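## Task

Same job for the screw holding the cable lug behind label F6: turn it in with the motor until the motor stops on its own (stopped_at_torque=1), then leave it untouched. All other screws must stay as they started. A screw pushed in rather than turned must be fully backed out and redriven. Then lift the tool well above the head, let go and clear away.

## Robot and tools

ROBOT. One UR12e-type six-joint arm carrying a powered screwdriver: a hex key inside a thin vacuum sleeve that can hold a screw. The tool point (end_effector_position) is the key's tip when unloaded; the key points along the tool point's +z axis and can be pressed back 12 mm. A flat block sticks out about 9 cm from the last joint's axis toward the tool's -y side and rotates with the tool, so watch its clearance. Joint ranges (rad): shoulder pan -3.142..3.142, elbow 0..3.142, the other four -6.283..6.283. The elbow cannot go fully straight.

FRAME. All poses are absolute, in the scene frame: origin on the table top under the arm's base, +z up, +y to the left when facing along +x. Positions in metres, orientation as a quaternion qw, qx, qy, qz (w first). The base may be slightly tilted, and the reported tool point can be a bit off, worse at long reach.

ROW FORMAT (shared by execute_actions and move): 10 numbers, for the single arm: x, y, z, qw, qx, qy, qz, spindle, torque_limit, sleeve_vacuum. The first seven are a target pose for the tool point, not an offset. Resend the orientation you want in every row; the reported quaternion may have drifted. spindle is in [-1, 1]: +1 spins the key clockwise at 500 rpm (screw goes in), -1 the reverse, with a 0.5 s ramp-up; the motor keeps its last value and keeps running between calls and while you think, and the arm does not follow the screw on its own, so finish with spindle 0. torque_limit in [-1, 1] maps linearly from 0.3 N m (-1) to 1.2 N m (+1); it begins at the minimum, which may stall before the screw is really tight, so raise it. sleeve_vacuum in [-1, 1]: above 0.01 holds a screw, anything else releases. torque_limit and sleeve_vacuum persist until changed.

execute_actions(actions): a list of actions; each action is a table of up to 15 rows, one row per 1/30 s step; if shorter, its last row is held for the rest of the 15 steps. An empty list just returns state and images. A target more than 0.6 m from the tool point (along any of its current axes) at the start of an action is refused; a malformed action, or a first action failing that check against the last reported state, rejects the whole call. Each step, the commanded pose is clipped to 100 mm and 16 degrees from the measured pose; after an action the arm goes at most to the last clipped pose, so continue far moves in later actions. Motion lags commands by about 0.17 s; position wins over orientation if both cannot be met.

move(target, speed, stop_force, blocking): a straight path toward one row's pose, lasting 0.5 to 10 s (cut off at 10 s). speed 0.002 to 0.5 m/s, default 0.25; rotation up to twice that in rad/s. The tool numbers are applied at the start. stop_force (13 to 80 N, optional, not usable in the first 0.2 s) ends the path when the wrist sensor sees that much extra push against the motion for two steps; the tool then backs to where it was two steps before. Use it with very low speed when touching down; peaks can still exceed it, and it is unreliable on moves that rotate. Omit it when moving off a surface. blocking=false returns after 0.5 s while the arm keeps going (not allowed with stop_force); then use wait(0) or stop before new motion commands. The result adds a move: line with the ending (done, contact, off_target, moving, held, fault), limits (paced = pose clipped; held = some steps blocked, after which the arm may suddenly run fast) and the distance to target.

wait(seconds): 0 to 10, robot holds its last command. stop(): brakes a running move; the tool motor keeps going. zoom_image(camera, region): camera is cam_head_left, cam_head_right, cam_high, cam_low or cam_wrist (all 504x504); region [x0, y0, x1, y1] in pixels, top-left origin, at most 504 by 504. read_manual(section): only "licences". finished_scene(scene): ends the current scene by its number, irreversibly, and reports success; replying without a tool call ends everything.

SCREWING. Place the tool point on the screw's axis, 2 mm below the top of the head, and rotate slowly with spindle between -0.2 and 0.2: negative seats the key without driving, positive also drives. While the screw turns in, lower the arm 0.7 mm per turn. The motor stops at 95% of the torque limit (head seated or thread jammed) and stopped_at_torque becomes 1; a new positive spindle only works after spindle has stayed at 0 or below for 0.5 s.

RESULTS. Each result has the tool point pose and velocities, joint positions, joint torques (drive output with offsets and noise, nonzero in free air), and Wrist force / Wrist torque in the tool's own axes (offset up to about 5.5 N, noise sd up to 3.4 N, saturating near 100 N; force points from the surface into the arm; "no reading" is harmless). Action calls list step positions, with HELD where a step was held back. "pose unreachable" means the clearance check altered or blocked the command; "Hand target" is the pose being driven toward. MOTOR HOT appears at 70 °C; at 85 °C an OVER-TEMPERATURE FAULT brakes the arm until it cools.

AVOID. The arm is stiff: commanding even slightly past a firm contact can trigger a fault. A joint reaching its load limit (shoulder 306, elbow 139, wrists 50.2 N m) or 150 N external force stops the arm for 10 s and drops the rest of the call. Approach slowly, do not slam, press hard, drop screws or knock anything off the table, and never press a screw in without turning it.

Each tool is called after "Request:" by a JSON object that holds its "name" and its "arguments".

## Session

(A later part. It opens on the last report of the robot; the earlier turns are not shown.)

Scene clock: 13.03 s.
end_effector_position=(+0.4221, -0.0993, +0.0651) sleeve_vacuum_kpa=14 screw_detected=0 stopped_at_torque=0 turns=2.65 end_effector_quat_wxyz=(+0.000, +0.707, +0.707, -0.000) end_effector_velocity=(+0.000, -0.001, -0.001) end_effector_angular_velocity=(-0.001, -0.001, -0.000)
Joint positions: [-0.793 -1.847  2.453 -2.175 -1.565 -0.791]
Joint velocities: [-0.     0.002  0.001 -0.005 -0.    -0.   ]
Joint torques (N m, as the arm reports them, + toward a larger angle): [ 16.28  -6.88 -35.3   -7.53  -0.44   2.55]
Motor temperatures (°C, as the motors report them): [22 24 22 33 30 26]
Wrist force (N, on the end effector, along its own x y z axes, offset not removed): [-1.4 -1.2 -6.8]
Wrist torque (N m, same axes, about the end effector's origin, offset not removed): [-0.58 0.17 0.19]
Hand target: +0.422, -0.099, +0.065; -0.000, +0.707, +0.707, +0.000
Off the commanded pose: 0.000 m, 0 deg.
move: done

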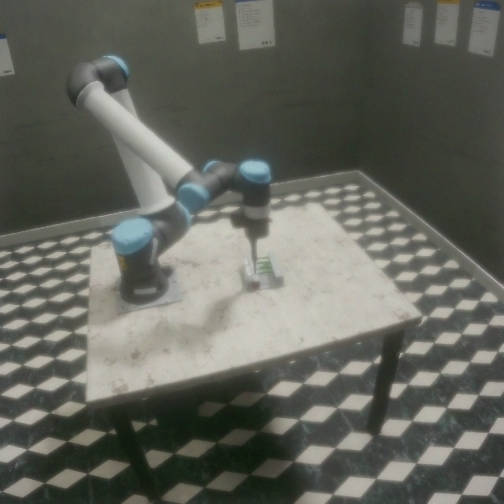

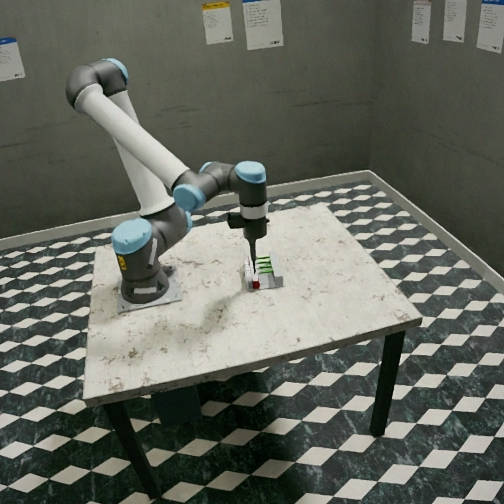

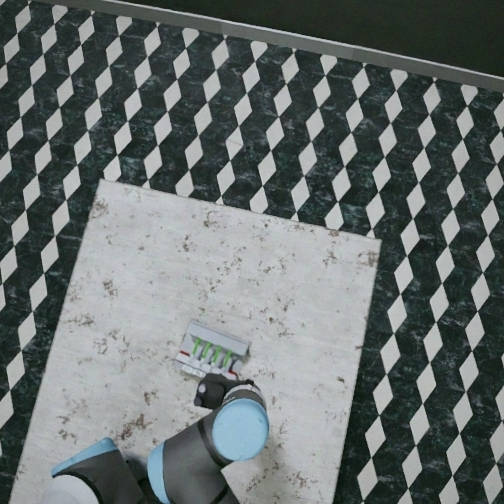

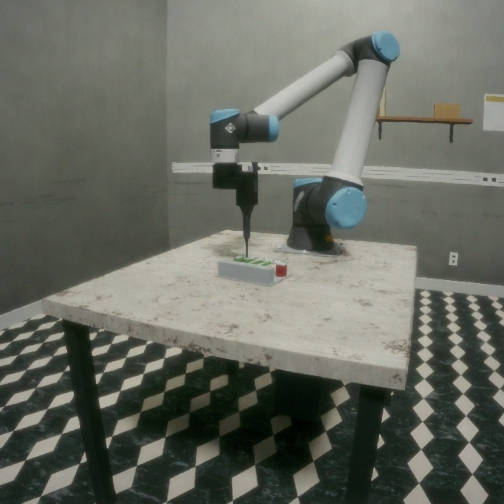

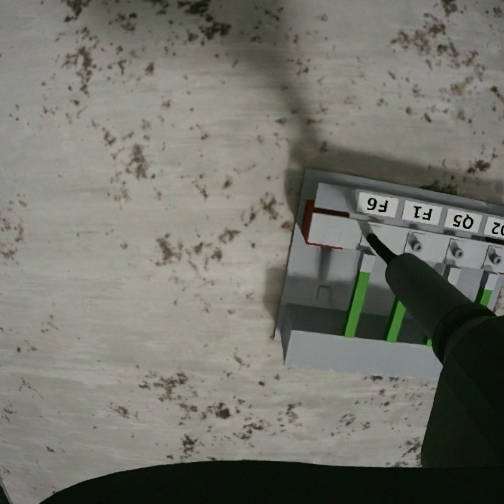

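Request:
{"name": "zoom_image", "arguments": {"camera": "cam_wrist", "region": [350, 220, 390, 256]}}

Request:
{"name": "zoom_image", "arguments": {"camera": "cam_low", "region": [235, 240, 260, 262]}}

Request:
{"name": "zoom_image", "arguments": {"camera": "cam_head_right", "region": [240, 255, 270, 285]}}

Region (350, 220, 390, 256) of cam_wrist's 504x504 image, scaled by 12.600, with more detail than that image has; it fills the top 454 rows of this view, and the rest is white.

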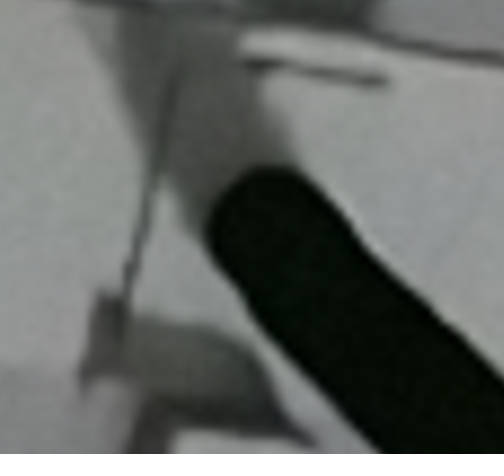

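Region (235, 240, 260, 262) of cam_low's 504x504 image, scaled by 20.160, with more detail than that image has; it fills the top 444 rows of this view, and the rest is white.

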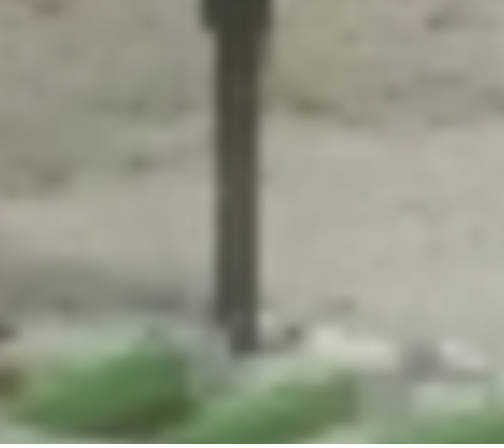

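Region (240, 255, 270, 285) of cam_head_right's 504x504 image, scaled by 16.800, with more detail than that image has.

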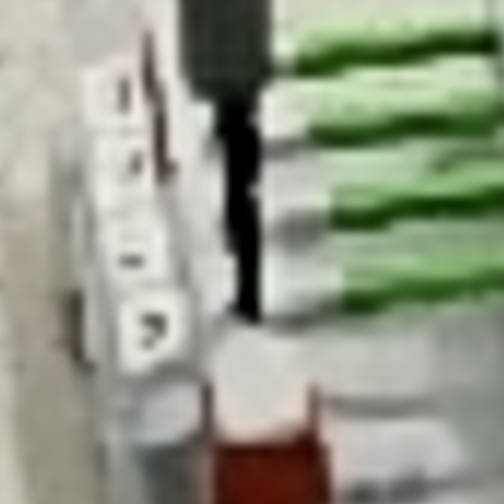

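Request:
{"name": "move", "arguments": {"target": [0.422,-0.0993,0.071,0,0.7071,0.7071,0,0.05,1,1], "speed": 0.03}}

Request:
{"name": "move", "arguments": {"target": [0.4218,-0.0983,0.071,0,0.7071,0.7071,0,0.05,1,1], "speed": 0.01}}

Request:
{"name": "move", "arguments": {"target": [0.4218,-0.0983,0.065,0,0.7071,0.7071,0,0.05,1,1], "speed": 0.004, "stop_force": 13}}

Scene clock: 14.27 s.
end_effector_position=(+0.4220, -0.0993, +0.0706) sleeve_vacuum_kpa=14 screw_detected=0 stopped_at_torque=0 turns=3.17 end_effector_quat_wxyz=(-0.000, +0.707, +0.707, -0.000) end_effector_velocity=(-0.000, -0.001, +0.003) end_effector_angular_velocity=(-0.000, -0.000, -0.001)
Joint positions: [-0.793 -1.855  2.447 -2.16  -1.565 -0.791]
Joint velocities: [-0.001 -0.005 -0.004  0.008  0.    -0.001]
Joint torques (N m, as the arm reports them, + toward a larger angle): [-12.6  -29.77 -59.14  -1.56  -0.14  -3.2 ]
Motor temperatures (°C, as the motors report them): [22 24 22 33 30 26]
Wrist force (N, on the end effector, along its own x y z axes, offset not removed): [0.1 -1.2 -5.1]
Wrist torque (N m, same axes, about the end effector's origin, offset not removed): [-0.53 -0.38 0.15]
Hand target: +0.422, -0.099, +0.071; +0.000, +0.707, +0.707, -0.000
Off the commanded pose: 0.000 m, 0 deg.
move: done

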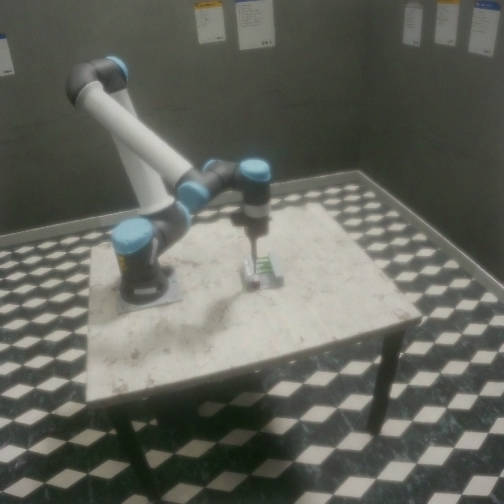

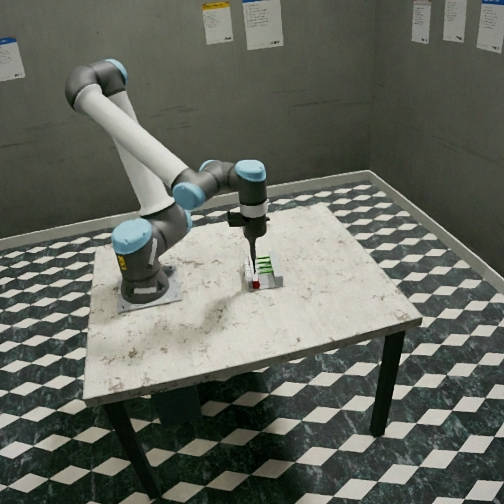

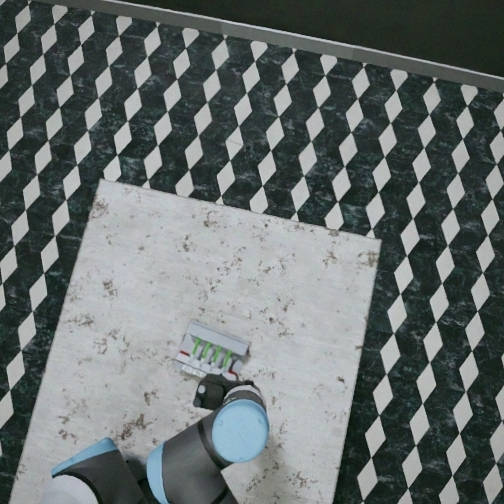

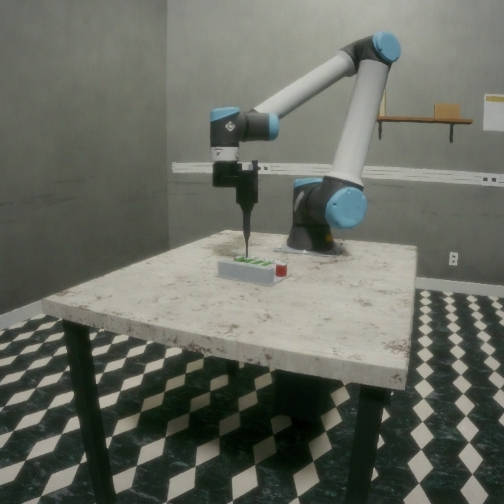

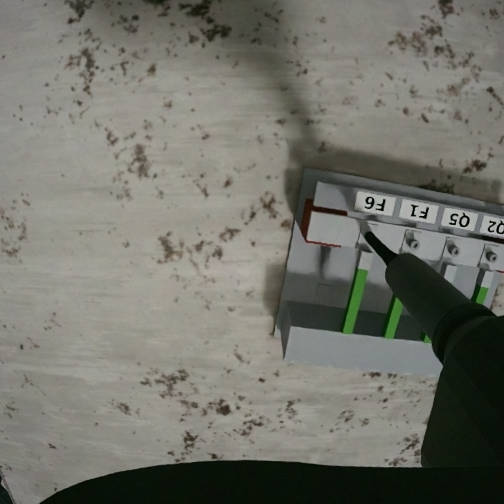

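Scene clock: 14.97 s.
end_effector_position=(+0.4218, -0.0984, +0.0710) sleeve_vacuum_kpa=14 screw_detected=0 stopped_at_torque=0 turns=3.46 end_effector_quat_wxyz=(+0.000, +0.707, +0.707, -0.000) end_effector_velocity=(-0.000, +0.001, +0.000) end_effector_angular_velocity=(-0.000, +0.001, +0.001)
Joint positions: [-0.792 -1.857  2.447 -2.159 -1.565 -0.79 ]
Joint velocities: [ 0.001 -0.001  0.     0.001 -0.001  0.   ]
Joint torques (N m, as the arm reports them, + toward a larger angle): [ 15.39 -29.08 -37.87  -1.9    0.26   2.39]
Motor temperatures (°C, as the motors report them): [22 24 22 33 30 26]
Wrist force (N, on the end effector, along its own x y z axes, offset not removed): [-1.4 -1.5 -4.7]
Wrist torque (N m, same axes, about the end effector's origin, offset not removed): [-0.60 0.01 0.30]
Hand target: +0.422, -0.098, +0.071; -0.000, +0.707, +0.707, +0.000
Off the commanded pose: 0.000 m, 0 deg.
move: done

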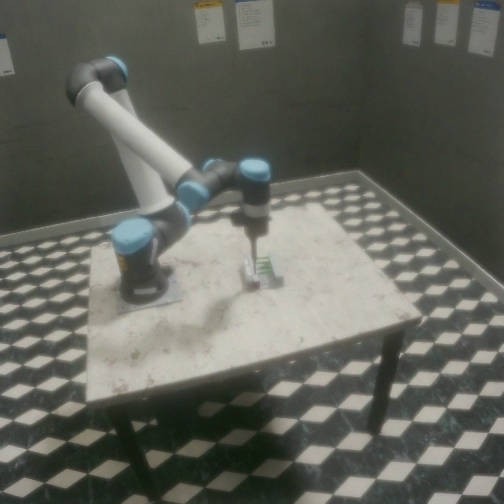

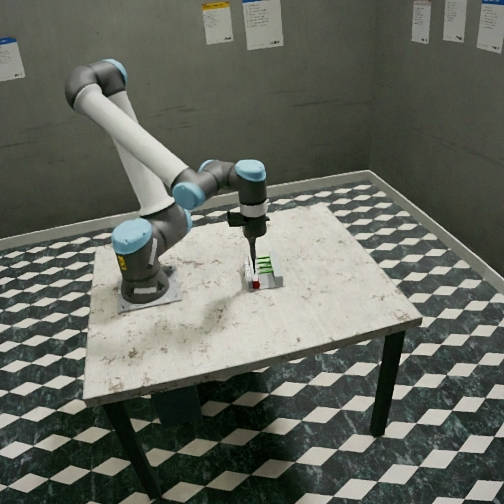

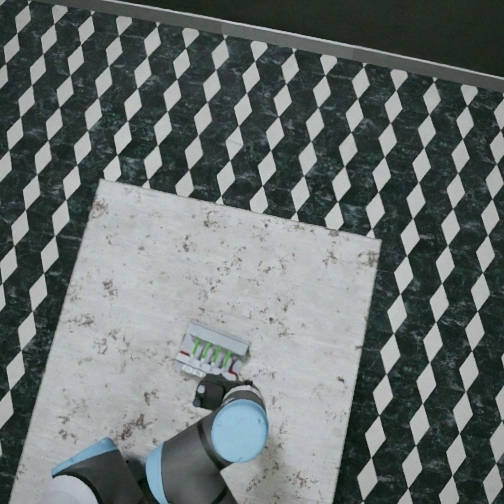

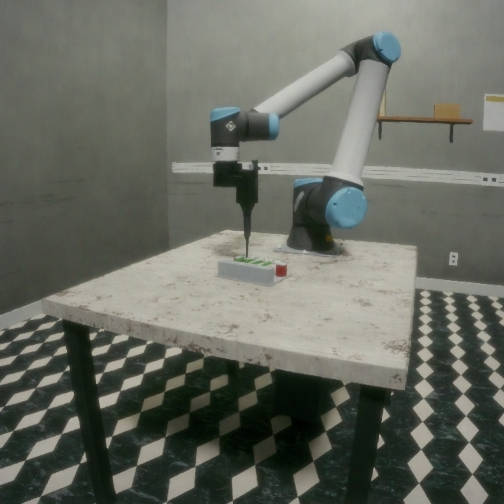

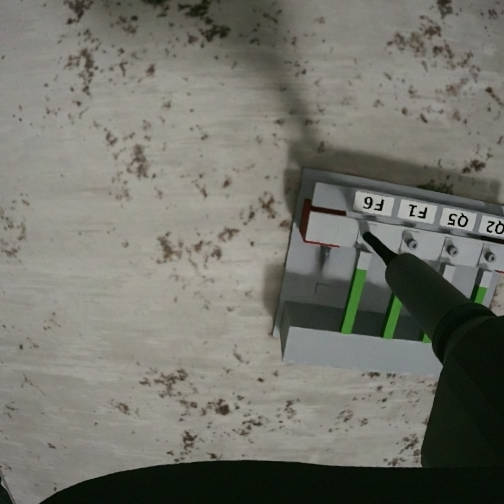

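Scene clock: 16.70 s.
end_effector_position=(+0.4218, -0.0983, +0.0651) sleeve_vacuum_kpa=14 screw_detected=0 stopped_at_torque=0 turns=4.18 end_effector_quat_wxyz=(+0.000, +0.707, +0.707, -0.000) end_effector_velocity=(-0.000, +0.000, -0.001) end_effector_angular_velocity=(-0.000, +0.001, +0.001)
Joint positions: [-0.792 -1.849  2.454 -2.174 -1.565 -0.79 ]
Joint velocities: [ 0.001  0.001  0.001 -0.002 -0.001 -0.   ]
Joint torques (N m, as the arm reports them, + toward a larger angle): [ 14.72  -6.19 -35.33  -7.32   0.81   2.35]
Motor temperatures (°C, as the motors report them): [22 24 22 33 30 26]
Wrist force (N, on the end effector, along its own x y z axes, offset not removed): [0.8 -2.6 -6.3]
Wrist torque (N m, same axes, about the end effector's origin, offset not removed): [-0.99 -0.49 0.32]
Hand target: +0.422, -0.098, +0.065; -0.000, +0.707, +0.707, +0.000
Off the commanded pose: 0.000 m, 0 deg.
move: done

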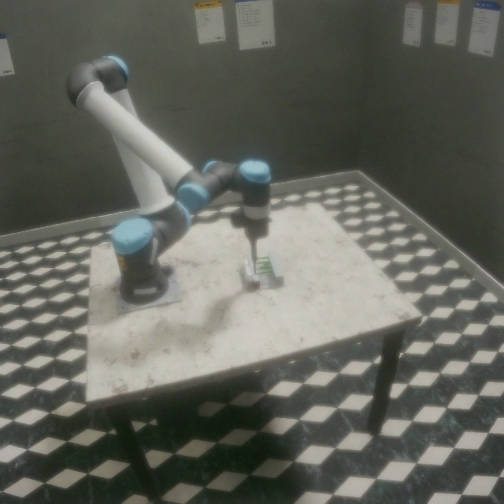

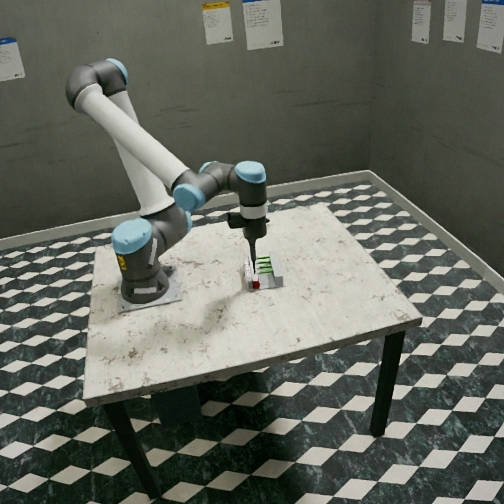

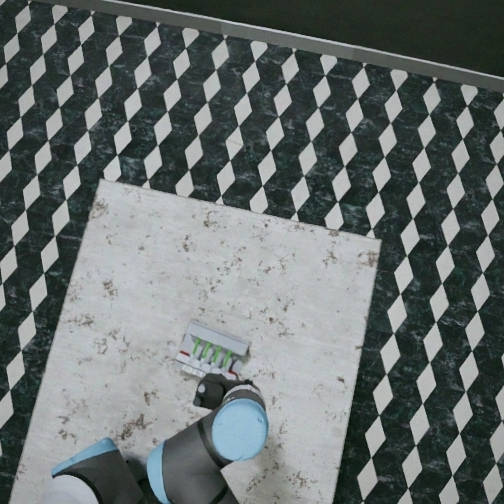

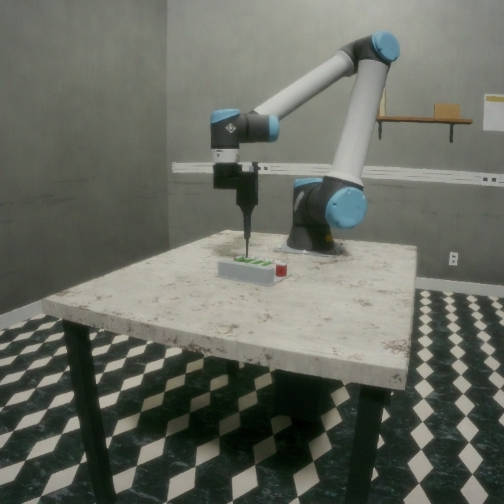

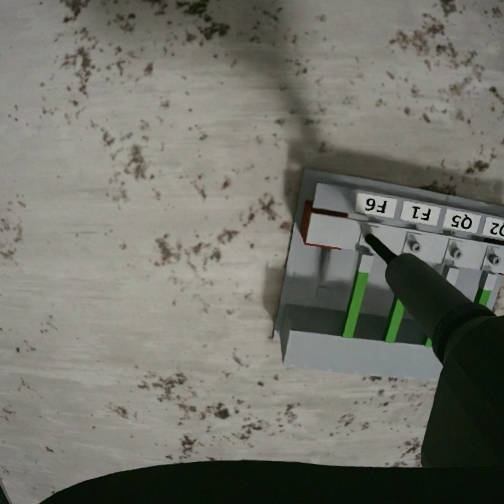

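Request:
{"name": "move", "arguments": {"target": [0.4218,-0.099,0.059,0,0.7071,0.7071,0,0.05,1,1], "speed": 0.003, "stop_force": 13}}

Request:
{"name": "zoom_image", "arguments": {"camera": "cam_wrist", "region": [350, 220, 390, 256]}}

Scene clock: 19.13 s.
end_effector_position=(+0.4219, -0.0991, +0.0592) sleeve_vacuum_kpa=14 screw_detected=0 stopped_at_torque=0 turns=5.19 end_effector_quat_wxyz=(+0.000, +0.707, +0.707, -0.000) end_effector_velocity=(+0.000, -0.000, -0.000) end_effector_angular_velocity=(-0.001, -0.001, +0.001)
Joint positions: [-0.793 -1.839  2.461 -2.191 -1.565 -0.791]
Joint velocities: [ 0.     0.001  0.001 -0.003 -0.    -0.   ]
Joint torques (N m, as the arm reports them, + toward a larger angle): [-14.87  -1.65 -26.92  -6.7    1.14  -3.26]
Motor temperatures (°C, as the motors report them): [22 24 22 33 30 26]
Wrist force (N, on the end effector, along its own x y z axes, offset not removed): [0.3 -1.6 -21.0]
Wrist torque (N m, same axes, about the end effector's origin, offset not removed): [-0.55 -0.19 0.19]
Hand target: +0.422, -0.099, +0.059; +0.000, +0.707, +0.707, -0.000
Off the commanded pose: 0.000 m, 0 deg.
move: done

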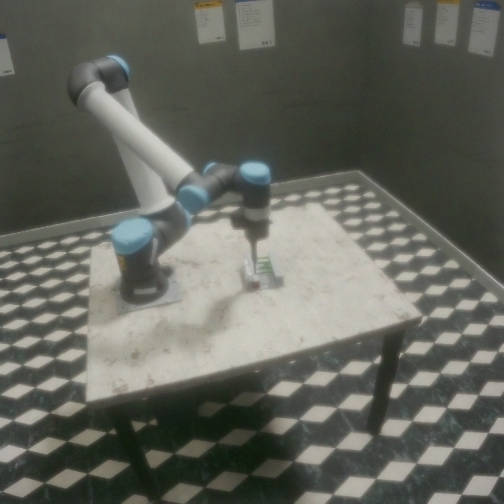

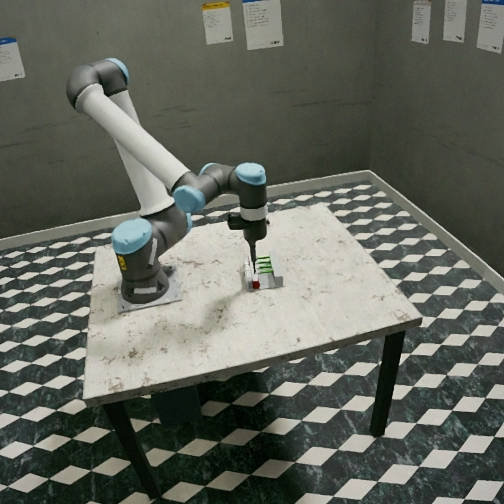

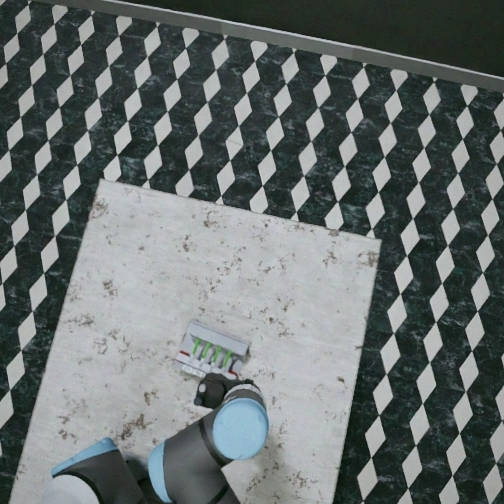

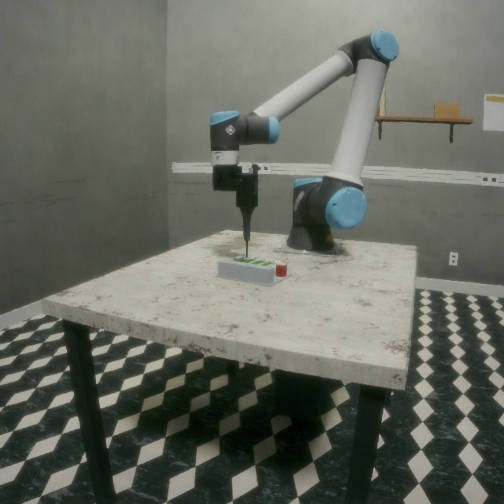

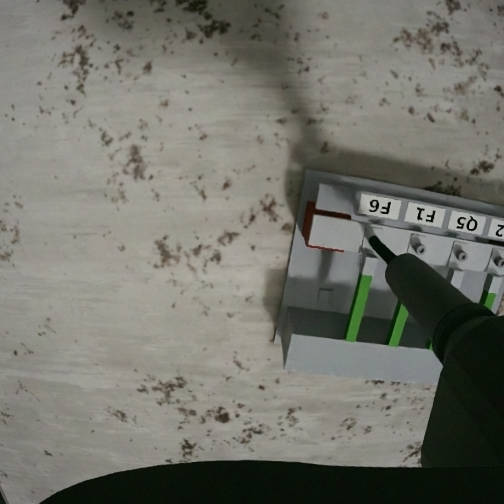

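Region (350, 220, 390, 256) of cam_wrist's 504x504 image, scaled by 12.600, with more detail than that image has; it fills the top 454 rows of this view, and the rest is white.

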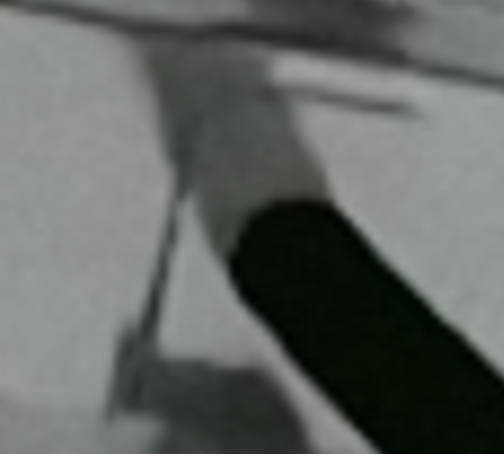

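Request:
{"name": "move", "arguments": {"target": [0.4218,-0.099,0.08,0,0.7071,0.7071,0,0,1,0], "speed": 0.04}}

Request:
{"name": "move", "arguments": {"target": [0.4222,-0.103,0.08,0,0.7071,0.7071,0,0,1,0], "speed": 0.04}}

Request:
{"name": "zoom_image", "arguments": {"camera": "cam_wrist", "region": [340, 210, 400, 265]}}

Request:
{"name": "zoom_image", "arguments": {"camera": "cam_low", "region": [225, 225, 275, 270]}}

Scene clock: 20.63 s.
end_effector_position=(+0.4218, -0.0990, +0.0796) sleeve_vacuum_kpa=0 screw_detected=0 stopped_at_torque=0 turns=5.43 end_effector_quat_wxyz=(+0.000, +0.707, +0.707, +0.000) end_effector_velocity=(-0.000, -0.000, +0.003) end_effector_angular_velocity=(+0.000, -0.000, -0.001)
Joint positions: [-0.793 -1.869  2.436 -2.136 -1.565 -0.791]
Joint velocities: [-0.001 -0.004 -0.003  0.008  0.     0.   ]
Joint torques (N m, as the arm reports them, + toward a larger angle): [-13.47 -29.45 -61.83  -1.99   1.01  -2.99]
Motor temperatures (°C, as the motors report them): [22 24 22 33 30 26]
Wrist force (N, on the end effector, along its own x y z axes, offset not removed): [0.2 -0.8 0.3]
Wrist torque (N m, same axes, about the end effector's origin, offset not removed): [-0.38 -0.28 0.09]
Hand target: +0.422, -0.099, +0.080; +0.000, +0.707, +0.707, -0.000
Off the commanded pose: 0.000 m, 0 deg.
move: done

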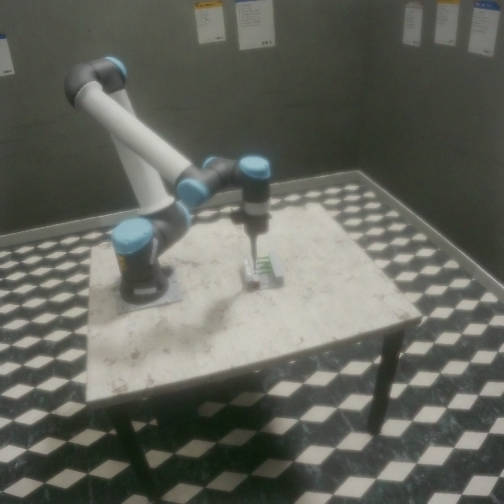

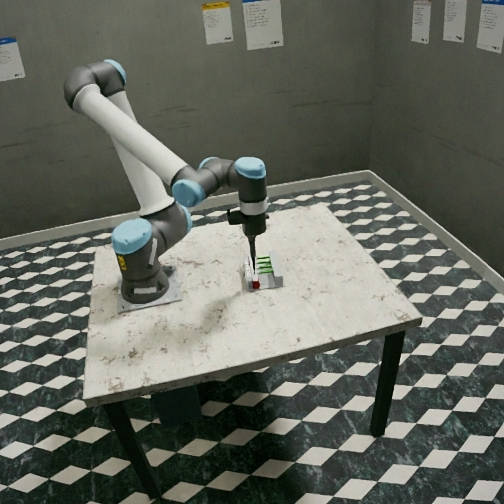

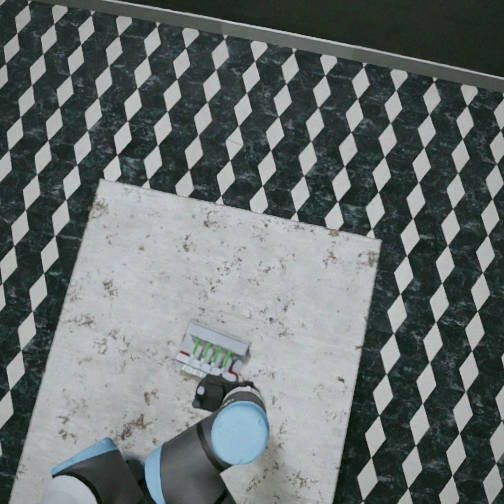

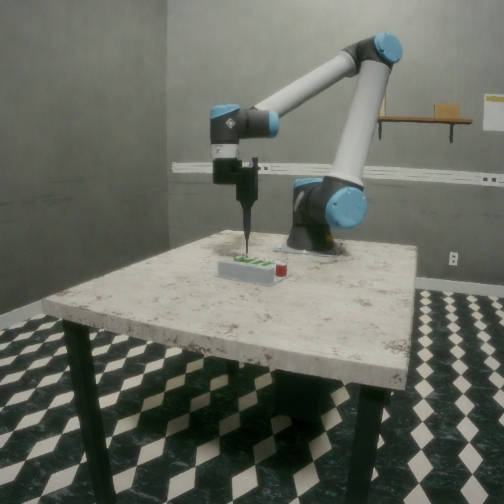

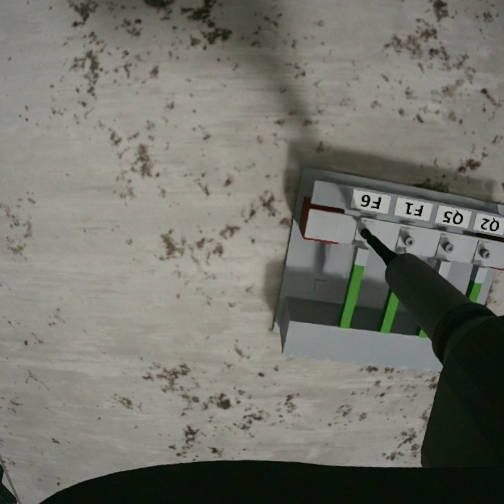

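Scene clock: 21.33 s.
end_effector_position=(+0.4222, -0.1027, +0.0800) sleeve_vacuum_kpa=0 screw_detected=0 stopped_at_torque=0 turns=5.43 end_effector_quat_wxyz=(+0.000, +0.707, +0.707, +0.000) end_effector_velocity=(-0.000, -0.002, +0.000) end_effector_angular_velocity=(+0.001, +0.001, +0.000)
Joint positions: [-0.799 -1.865  2.433 -2.137 -1.565 -0.797]
Joint velocities: [-0.003  0.002 -0.002  0.001  0.    -0.003]
Joint torques (N m, as the arm reports them, + toward a larger angle): [-13.44  -7.4  -61.08  -7.65  -0.34  -3.12]
Motor temperatures (°C, as the motors report them): [22 24 22 33 30 26]
Wrist force (N, on the end effector, along its own x y z axes, offset not removed): [-0.1 -2.4 0.9]
Wrist torque (N m, same axes, about the end effector's origin, offset not removed): [-0.87 -0.20 0.33]
Hand target: +0.422, -0.103, +0.080; +0.000, +0.707, +0.707, -0.000
Off the commanded pose: 0.000 m, 0 deg.
move: done

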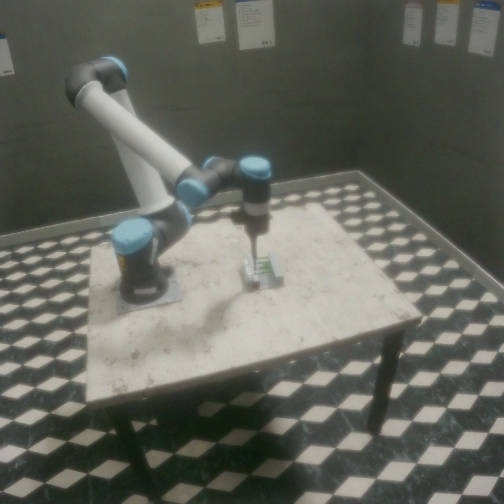

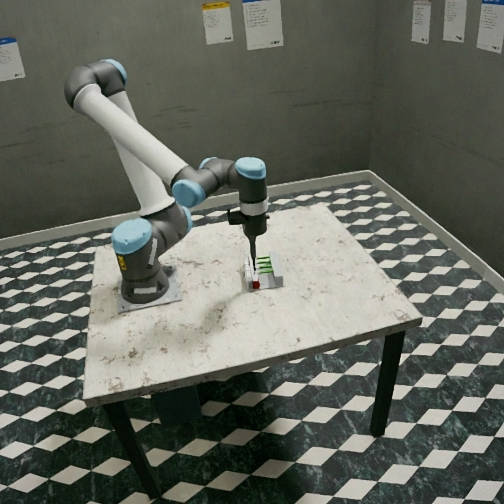

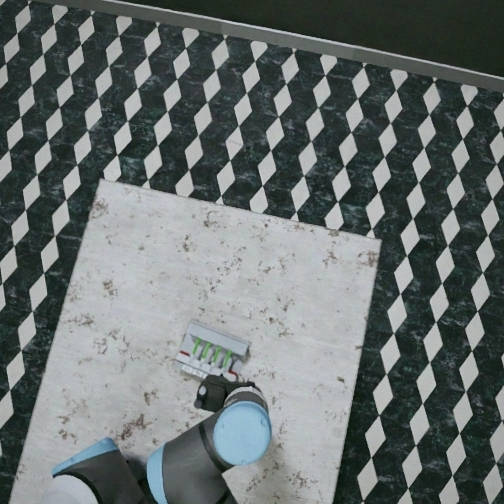

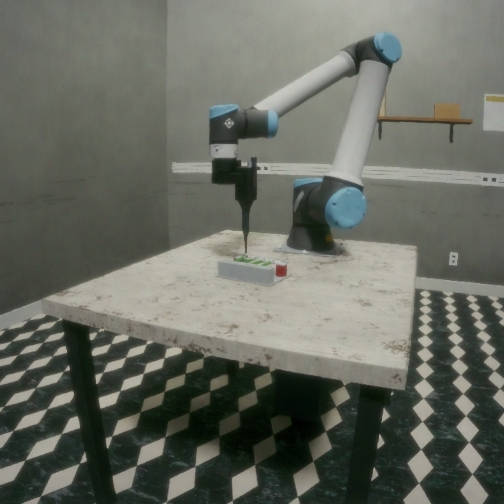

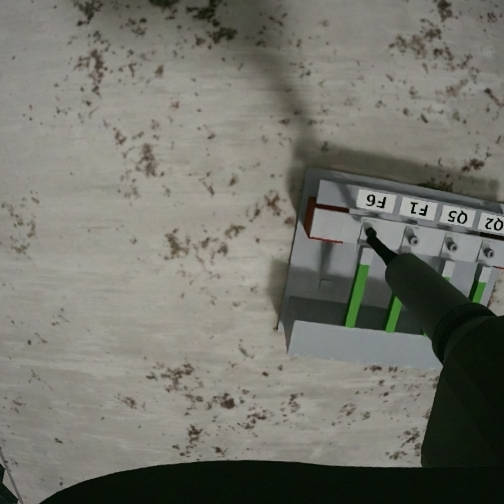

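Region (340, 210, 400, 265) of cam_wrist's 504x504 image, scaled by 8.400, with more detail than that image has; it fills the top 462 rows of this view, and the rest is white.

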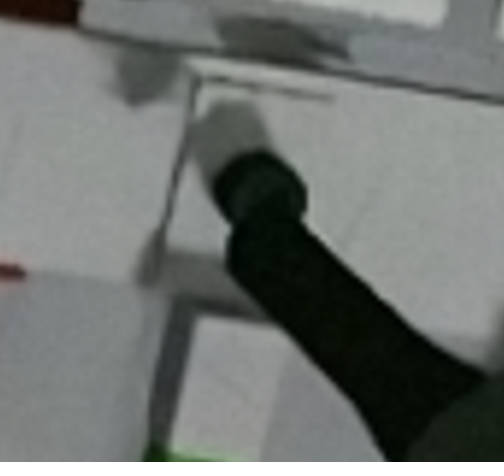

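Region (225, 225, 275, 270) of cam_low's 504x504 image, scaled by 10.080, with more detail than that image has; it fills the top 454 rows of this view, and the rest is white.

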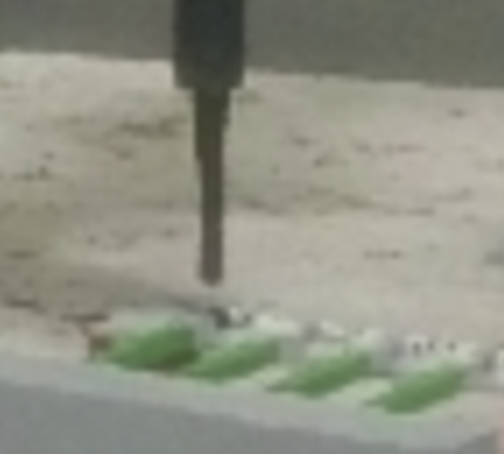

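Request:
{"name": "move", "arguments": {"target": [0.4203,-0.0992,0.075,0,0.7071,0.7071,0,0.05,1,1], "speed": 0.02}}

Request:
{"name": "move", "arguments": {"target": [0.4203,-0.0992,0.065,0,0.7071,0.7071,0,0.05,1,1], "speed": 0.004, "stop_force": 13}}

Scene clock: 22.43 s.
end_effector_position=(+0.4204, -0.0994, +0.0753) sleeve_vacuum_kpa=14 screw_detected=0 stopped_at_torque=0 turns=5.73 end_effector_quat_wxyz=(-0.000, +0.707, +0.707, +0.000) end_effector_velocity=(-0.001, +0.002, -0.002) end_effector_angular_velocity=(+0.000, -0.000, +0.001)
Joint positions: [-0.796 -1.865  2.443 -2.147 -1.565 -0.794]
Joint velocities: [ 0.003 -0.     0.005 -0.004  0.     0.001]
Joint torques (N m, as the arm reports them, + toward a larger angle): [ 16.62 -29.21 -39.45  -7.83  -1.49   2.54]
Motor temperatures (°C, as the motors report them): [22 24 22 33 30 26]
Wrist force (N, on the end effector, along its own x y z axes, offset not removed): [0.0 -1.4 0.5]
Wrist torque (N m, same axes, about the end effector's origin, offset not removed): [-0.56 -0.17 0.25]
Hand target: +0.420, -0.099, +0.075; -0.000, +0.707, +0.707, +0.000
Off the commanded pose: 0.000 m, 0 deg.
move: done

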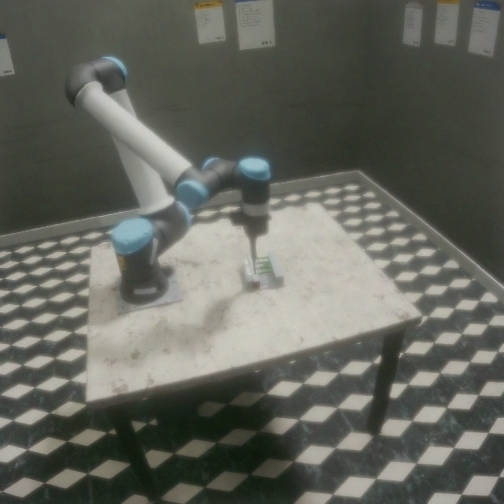

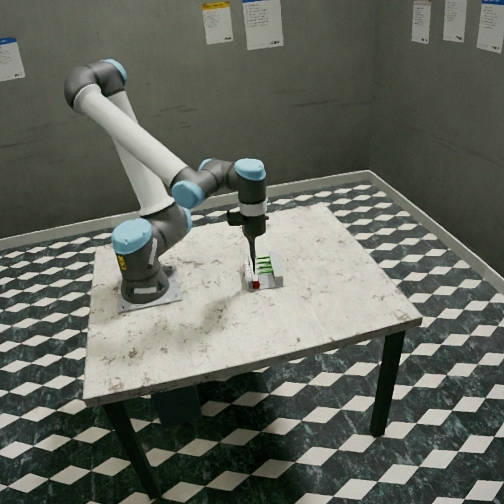

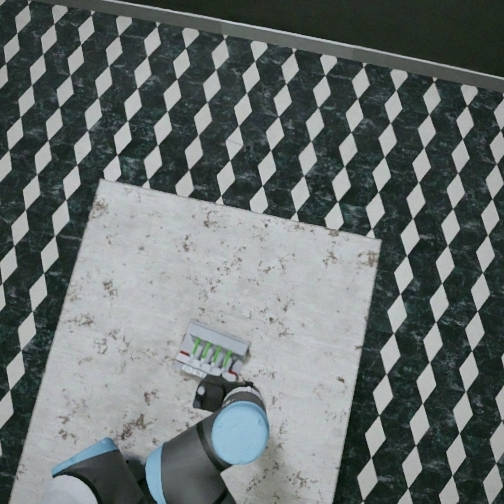

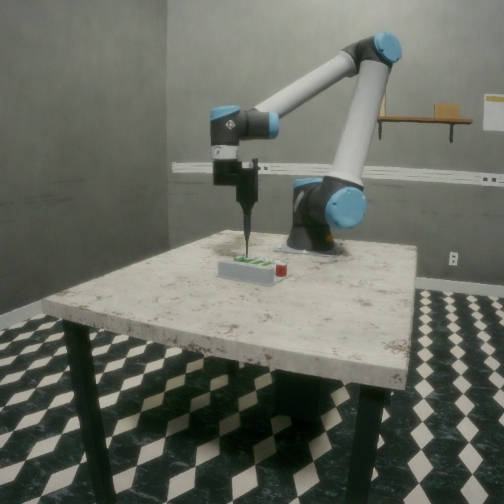

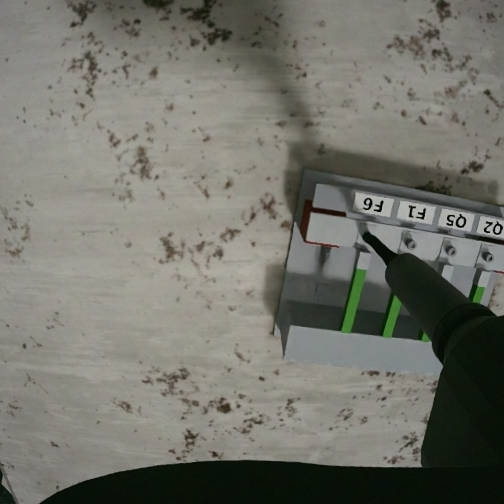

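Scene clock: 25.23 s.
end_effector_position=(+0.4203, -0.0992, +0.0651) sleeve_vacuum_kpa=14 screw_detected=0 stopped_at_torque=0 turns=6.90 end_effector_quat_wxyz=(-0.000, +0.707, +0.707, -0.000) end_effector_velocity=(-0.000, +0.001, -0.001) end_effector_angular_velocity=(+0.001, +0.001, +0.001)
Joint positions: [-0.796 -1.851  2.456 -2.173 -1.565 -0.794]
Joint velocities: [ 0.001  0.002  0.002 -0.002  0.     0.   ]
Joint torques (N m, as the arm reports them, + toward a larger angle): [ 16.77  -7.18 -31.96  -5.41  -1.1    2.46]
Motor temperatures (°C, as the motors report them): [22 24 22 33 30 26]
Wrist force (N, on the end effector, along its own x y z axes, offset not removed): [-5.8 0.3 -7.3]
Wrist torque (N m, same axes, about the end effector's origin, offset not removed): [-0.92 0.13 0.34]
Hand target: +0.420, -0.099, +0.065; -0.000, +0.707, +0.707, +0.000
Off the commanded pose: 0.000 m, 0 deg.
move: done

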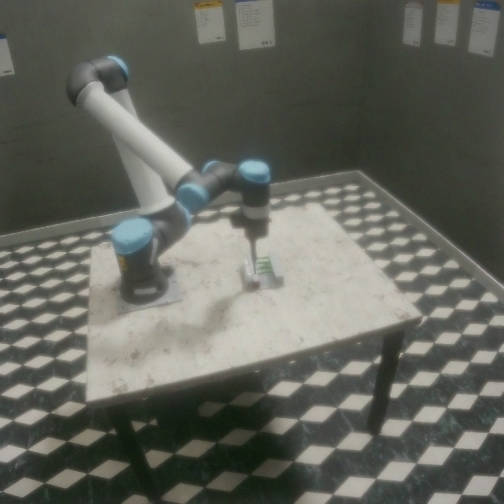

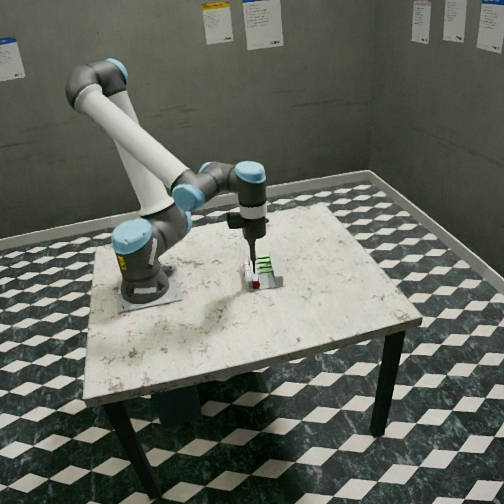

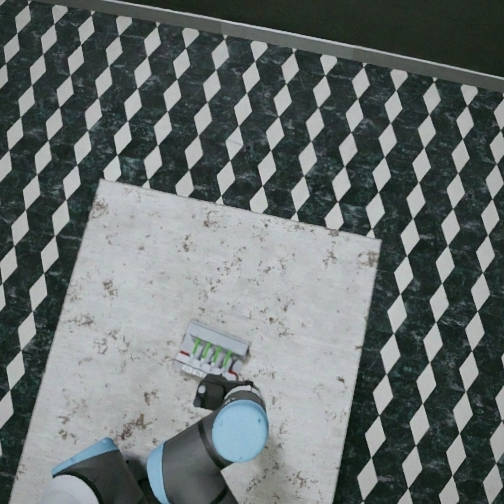

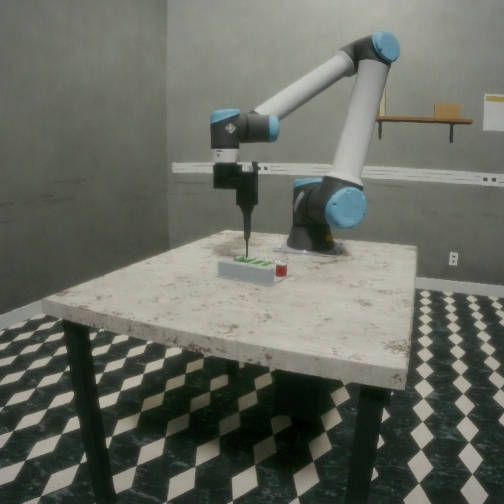

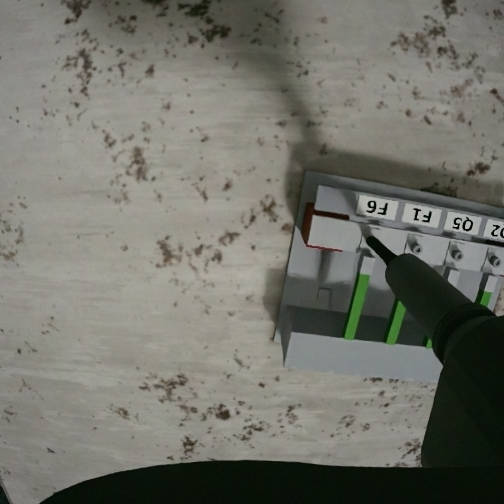

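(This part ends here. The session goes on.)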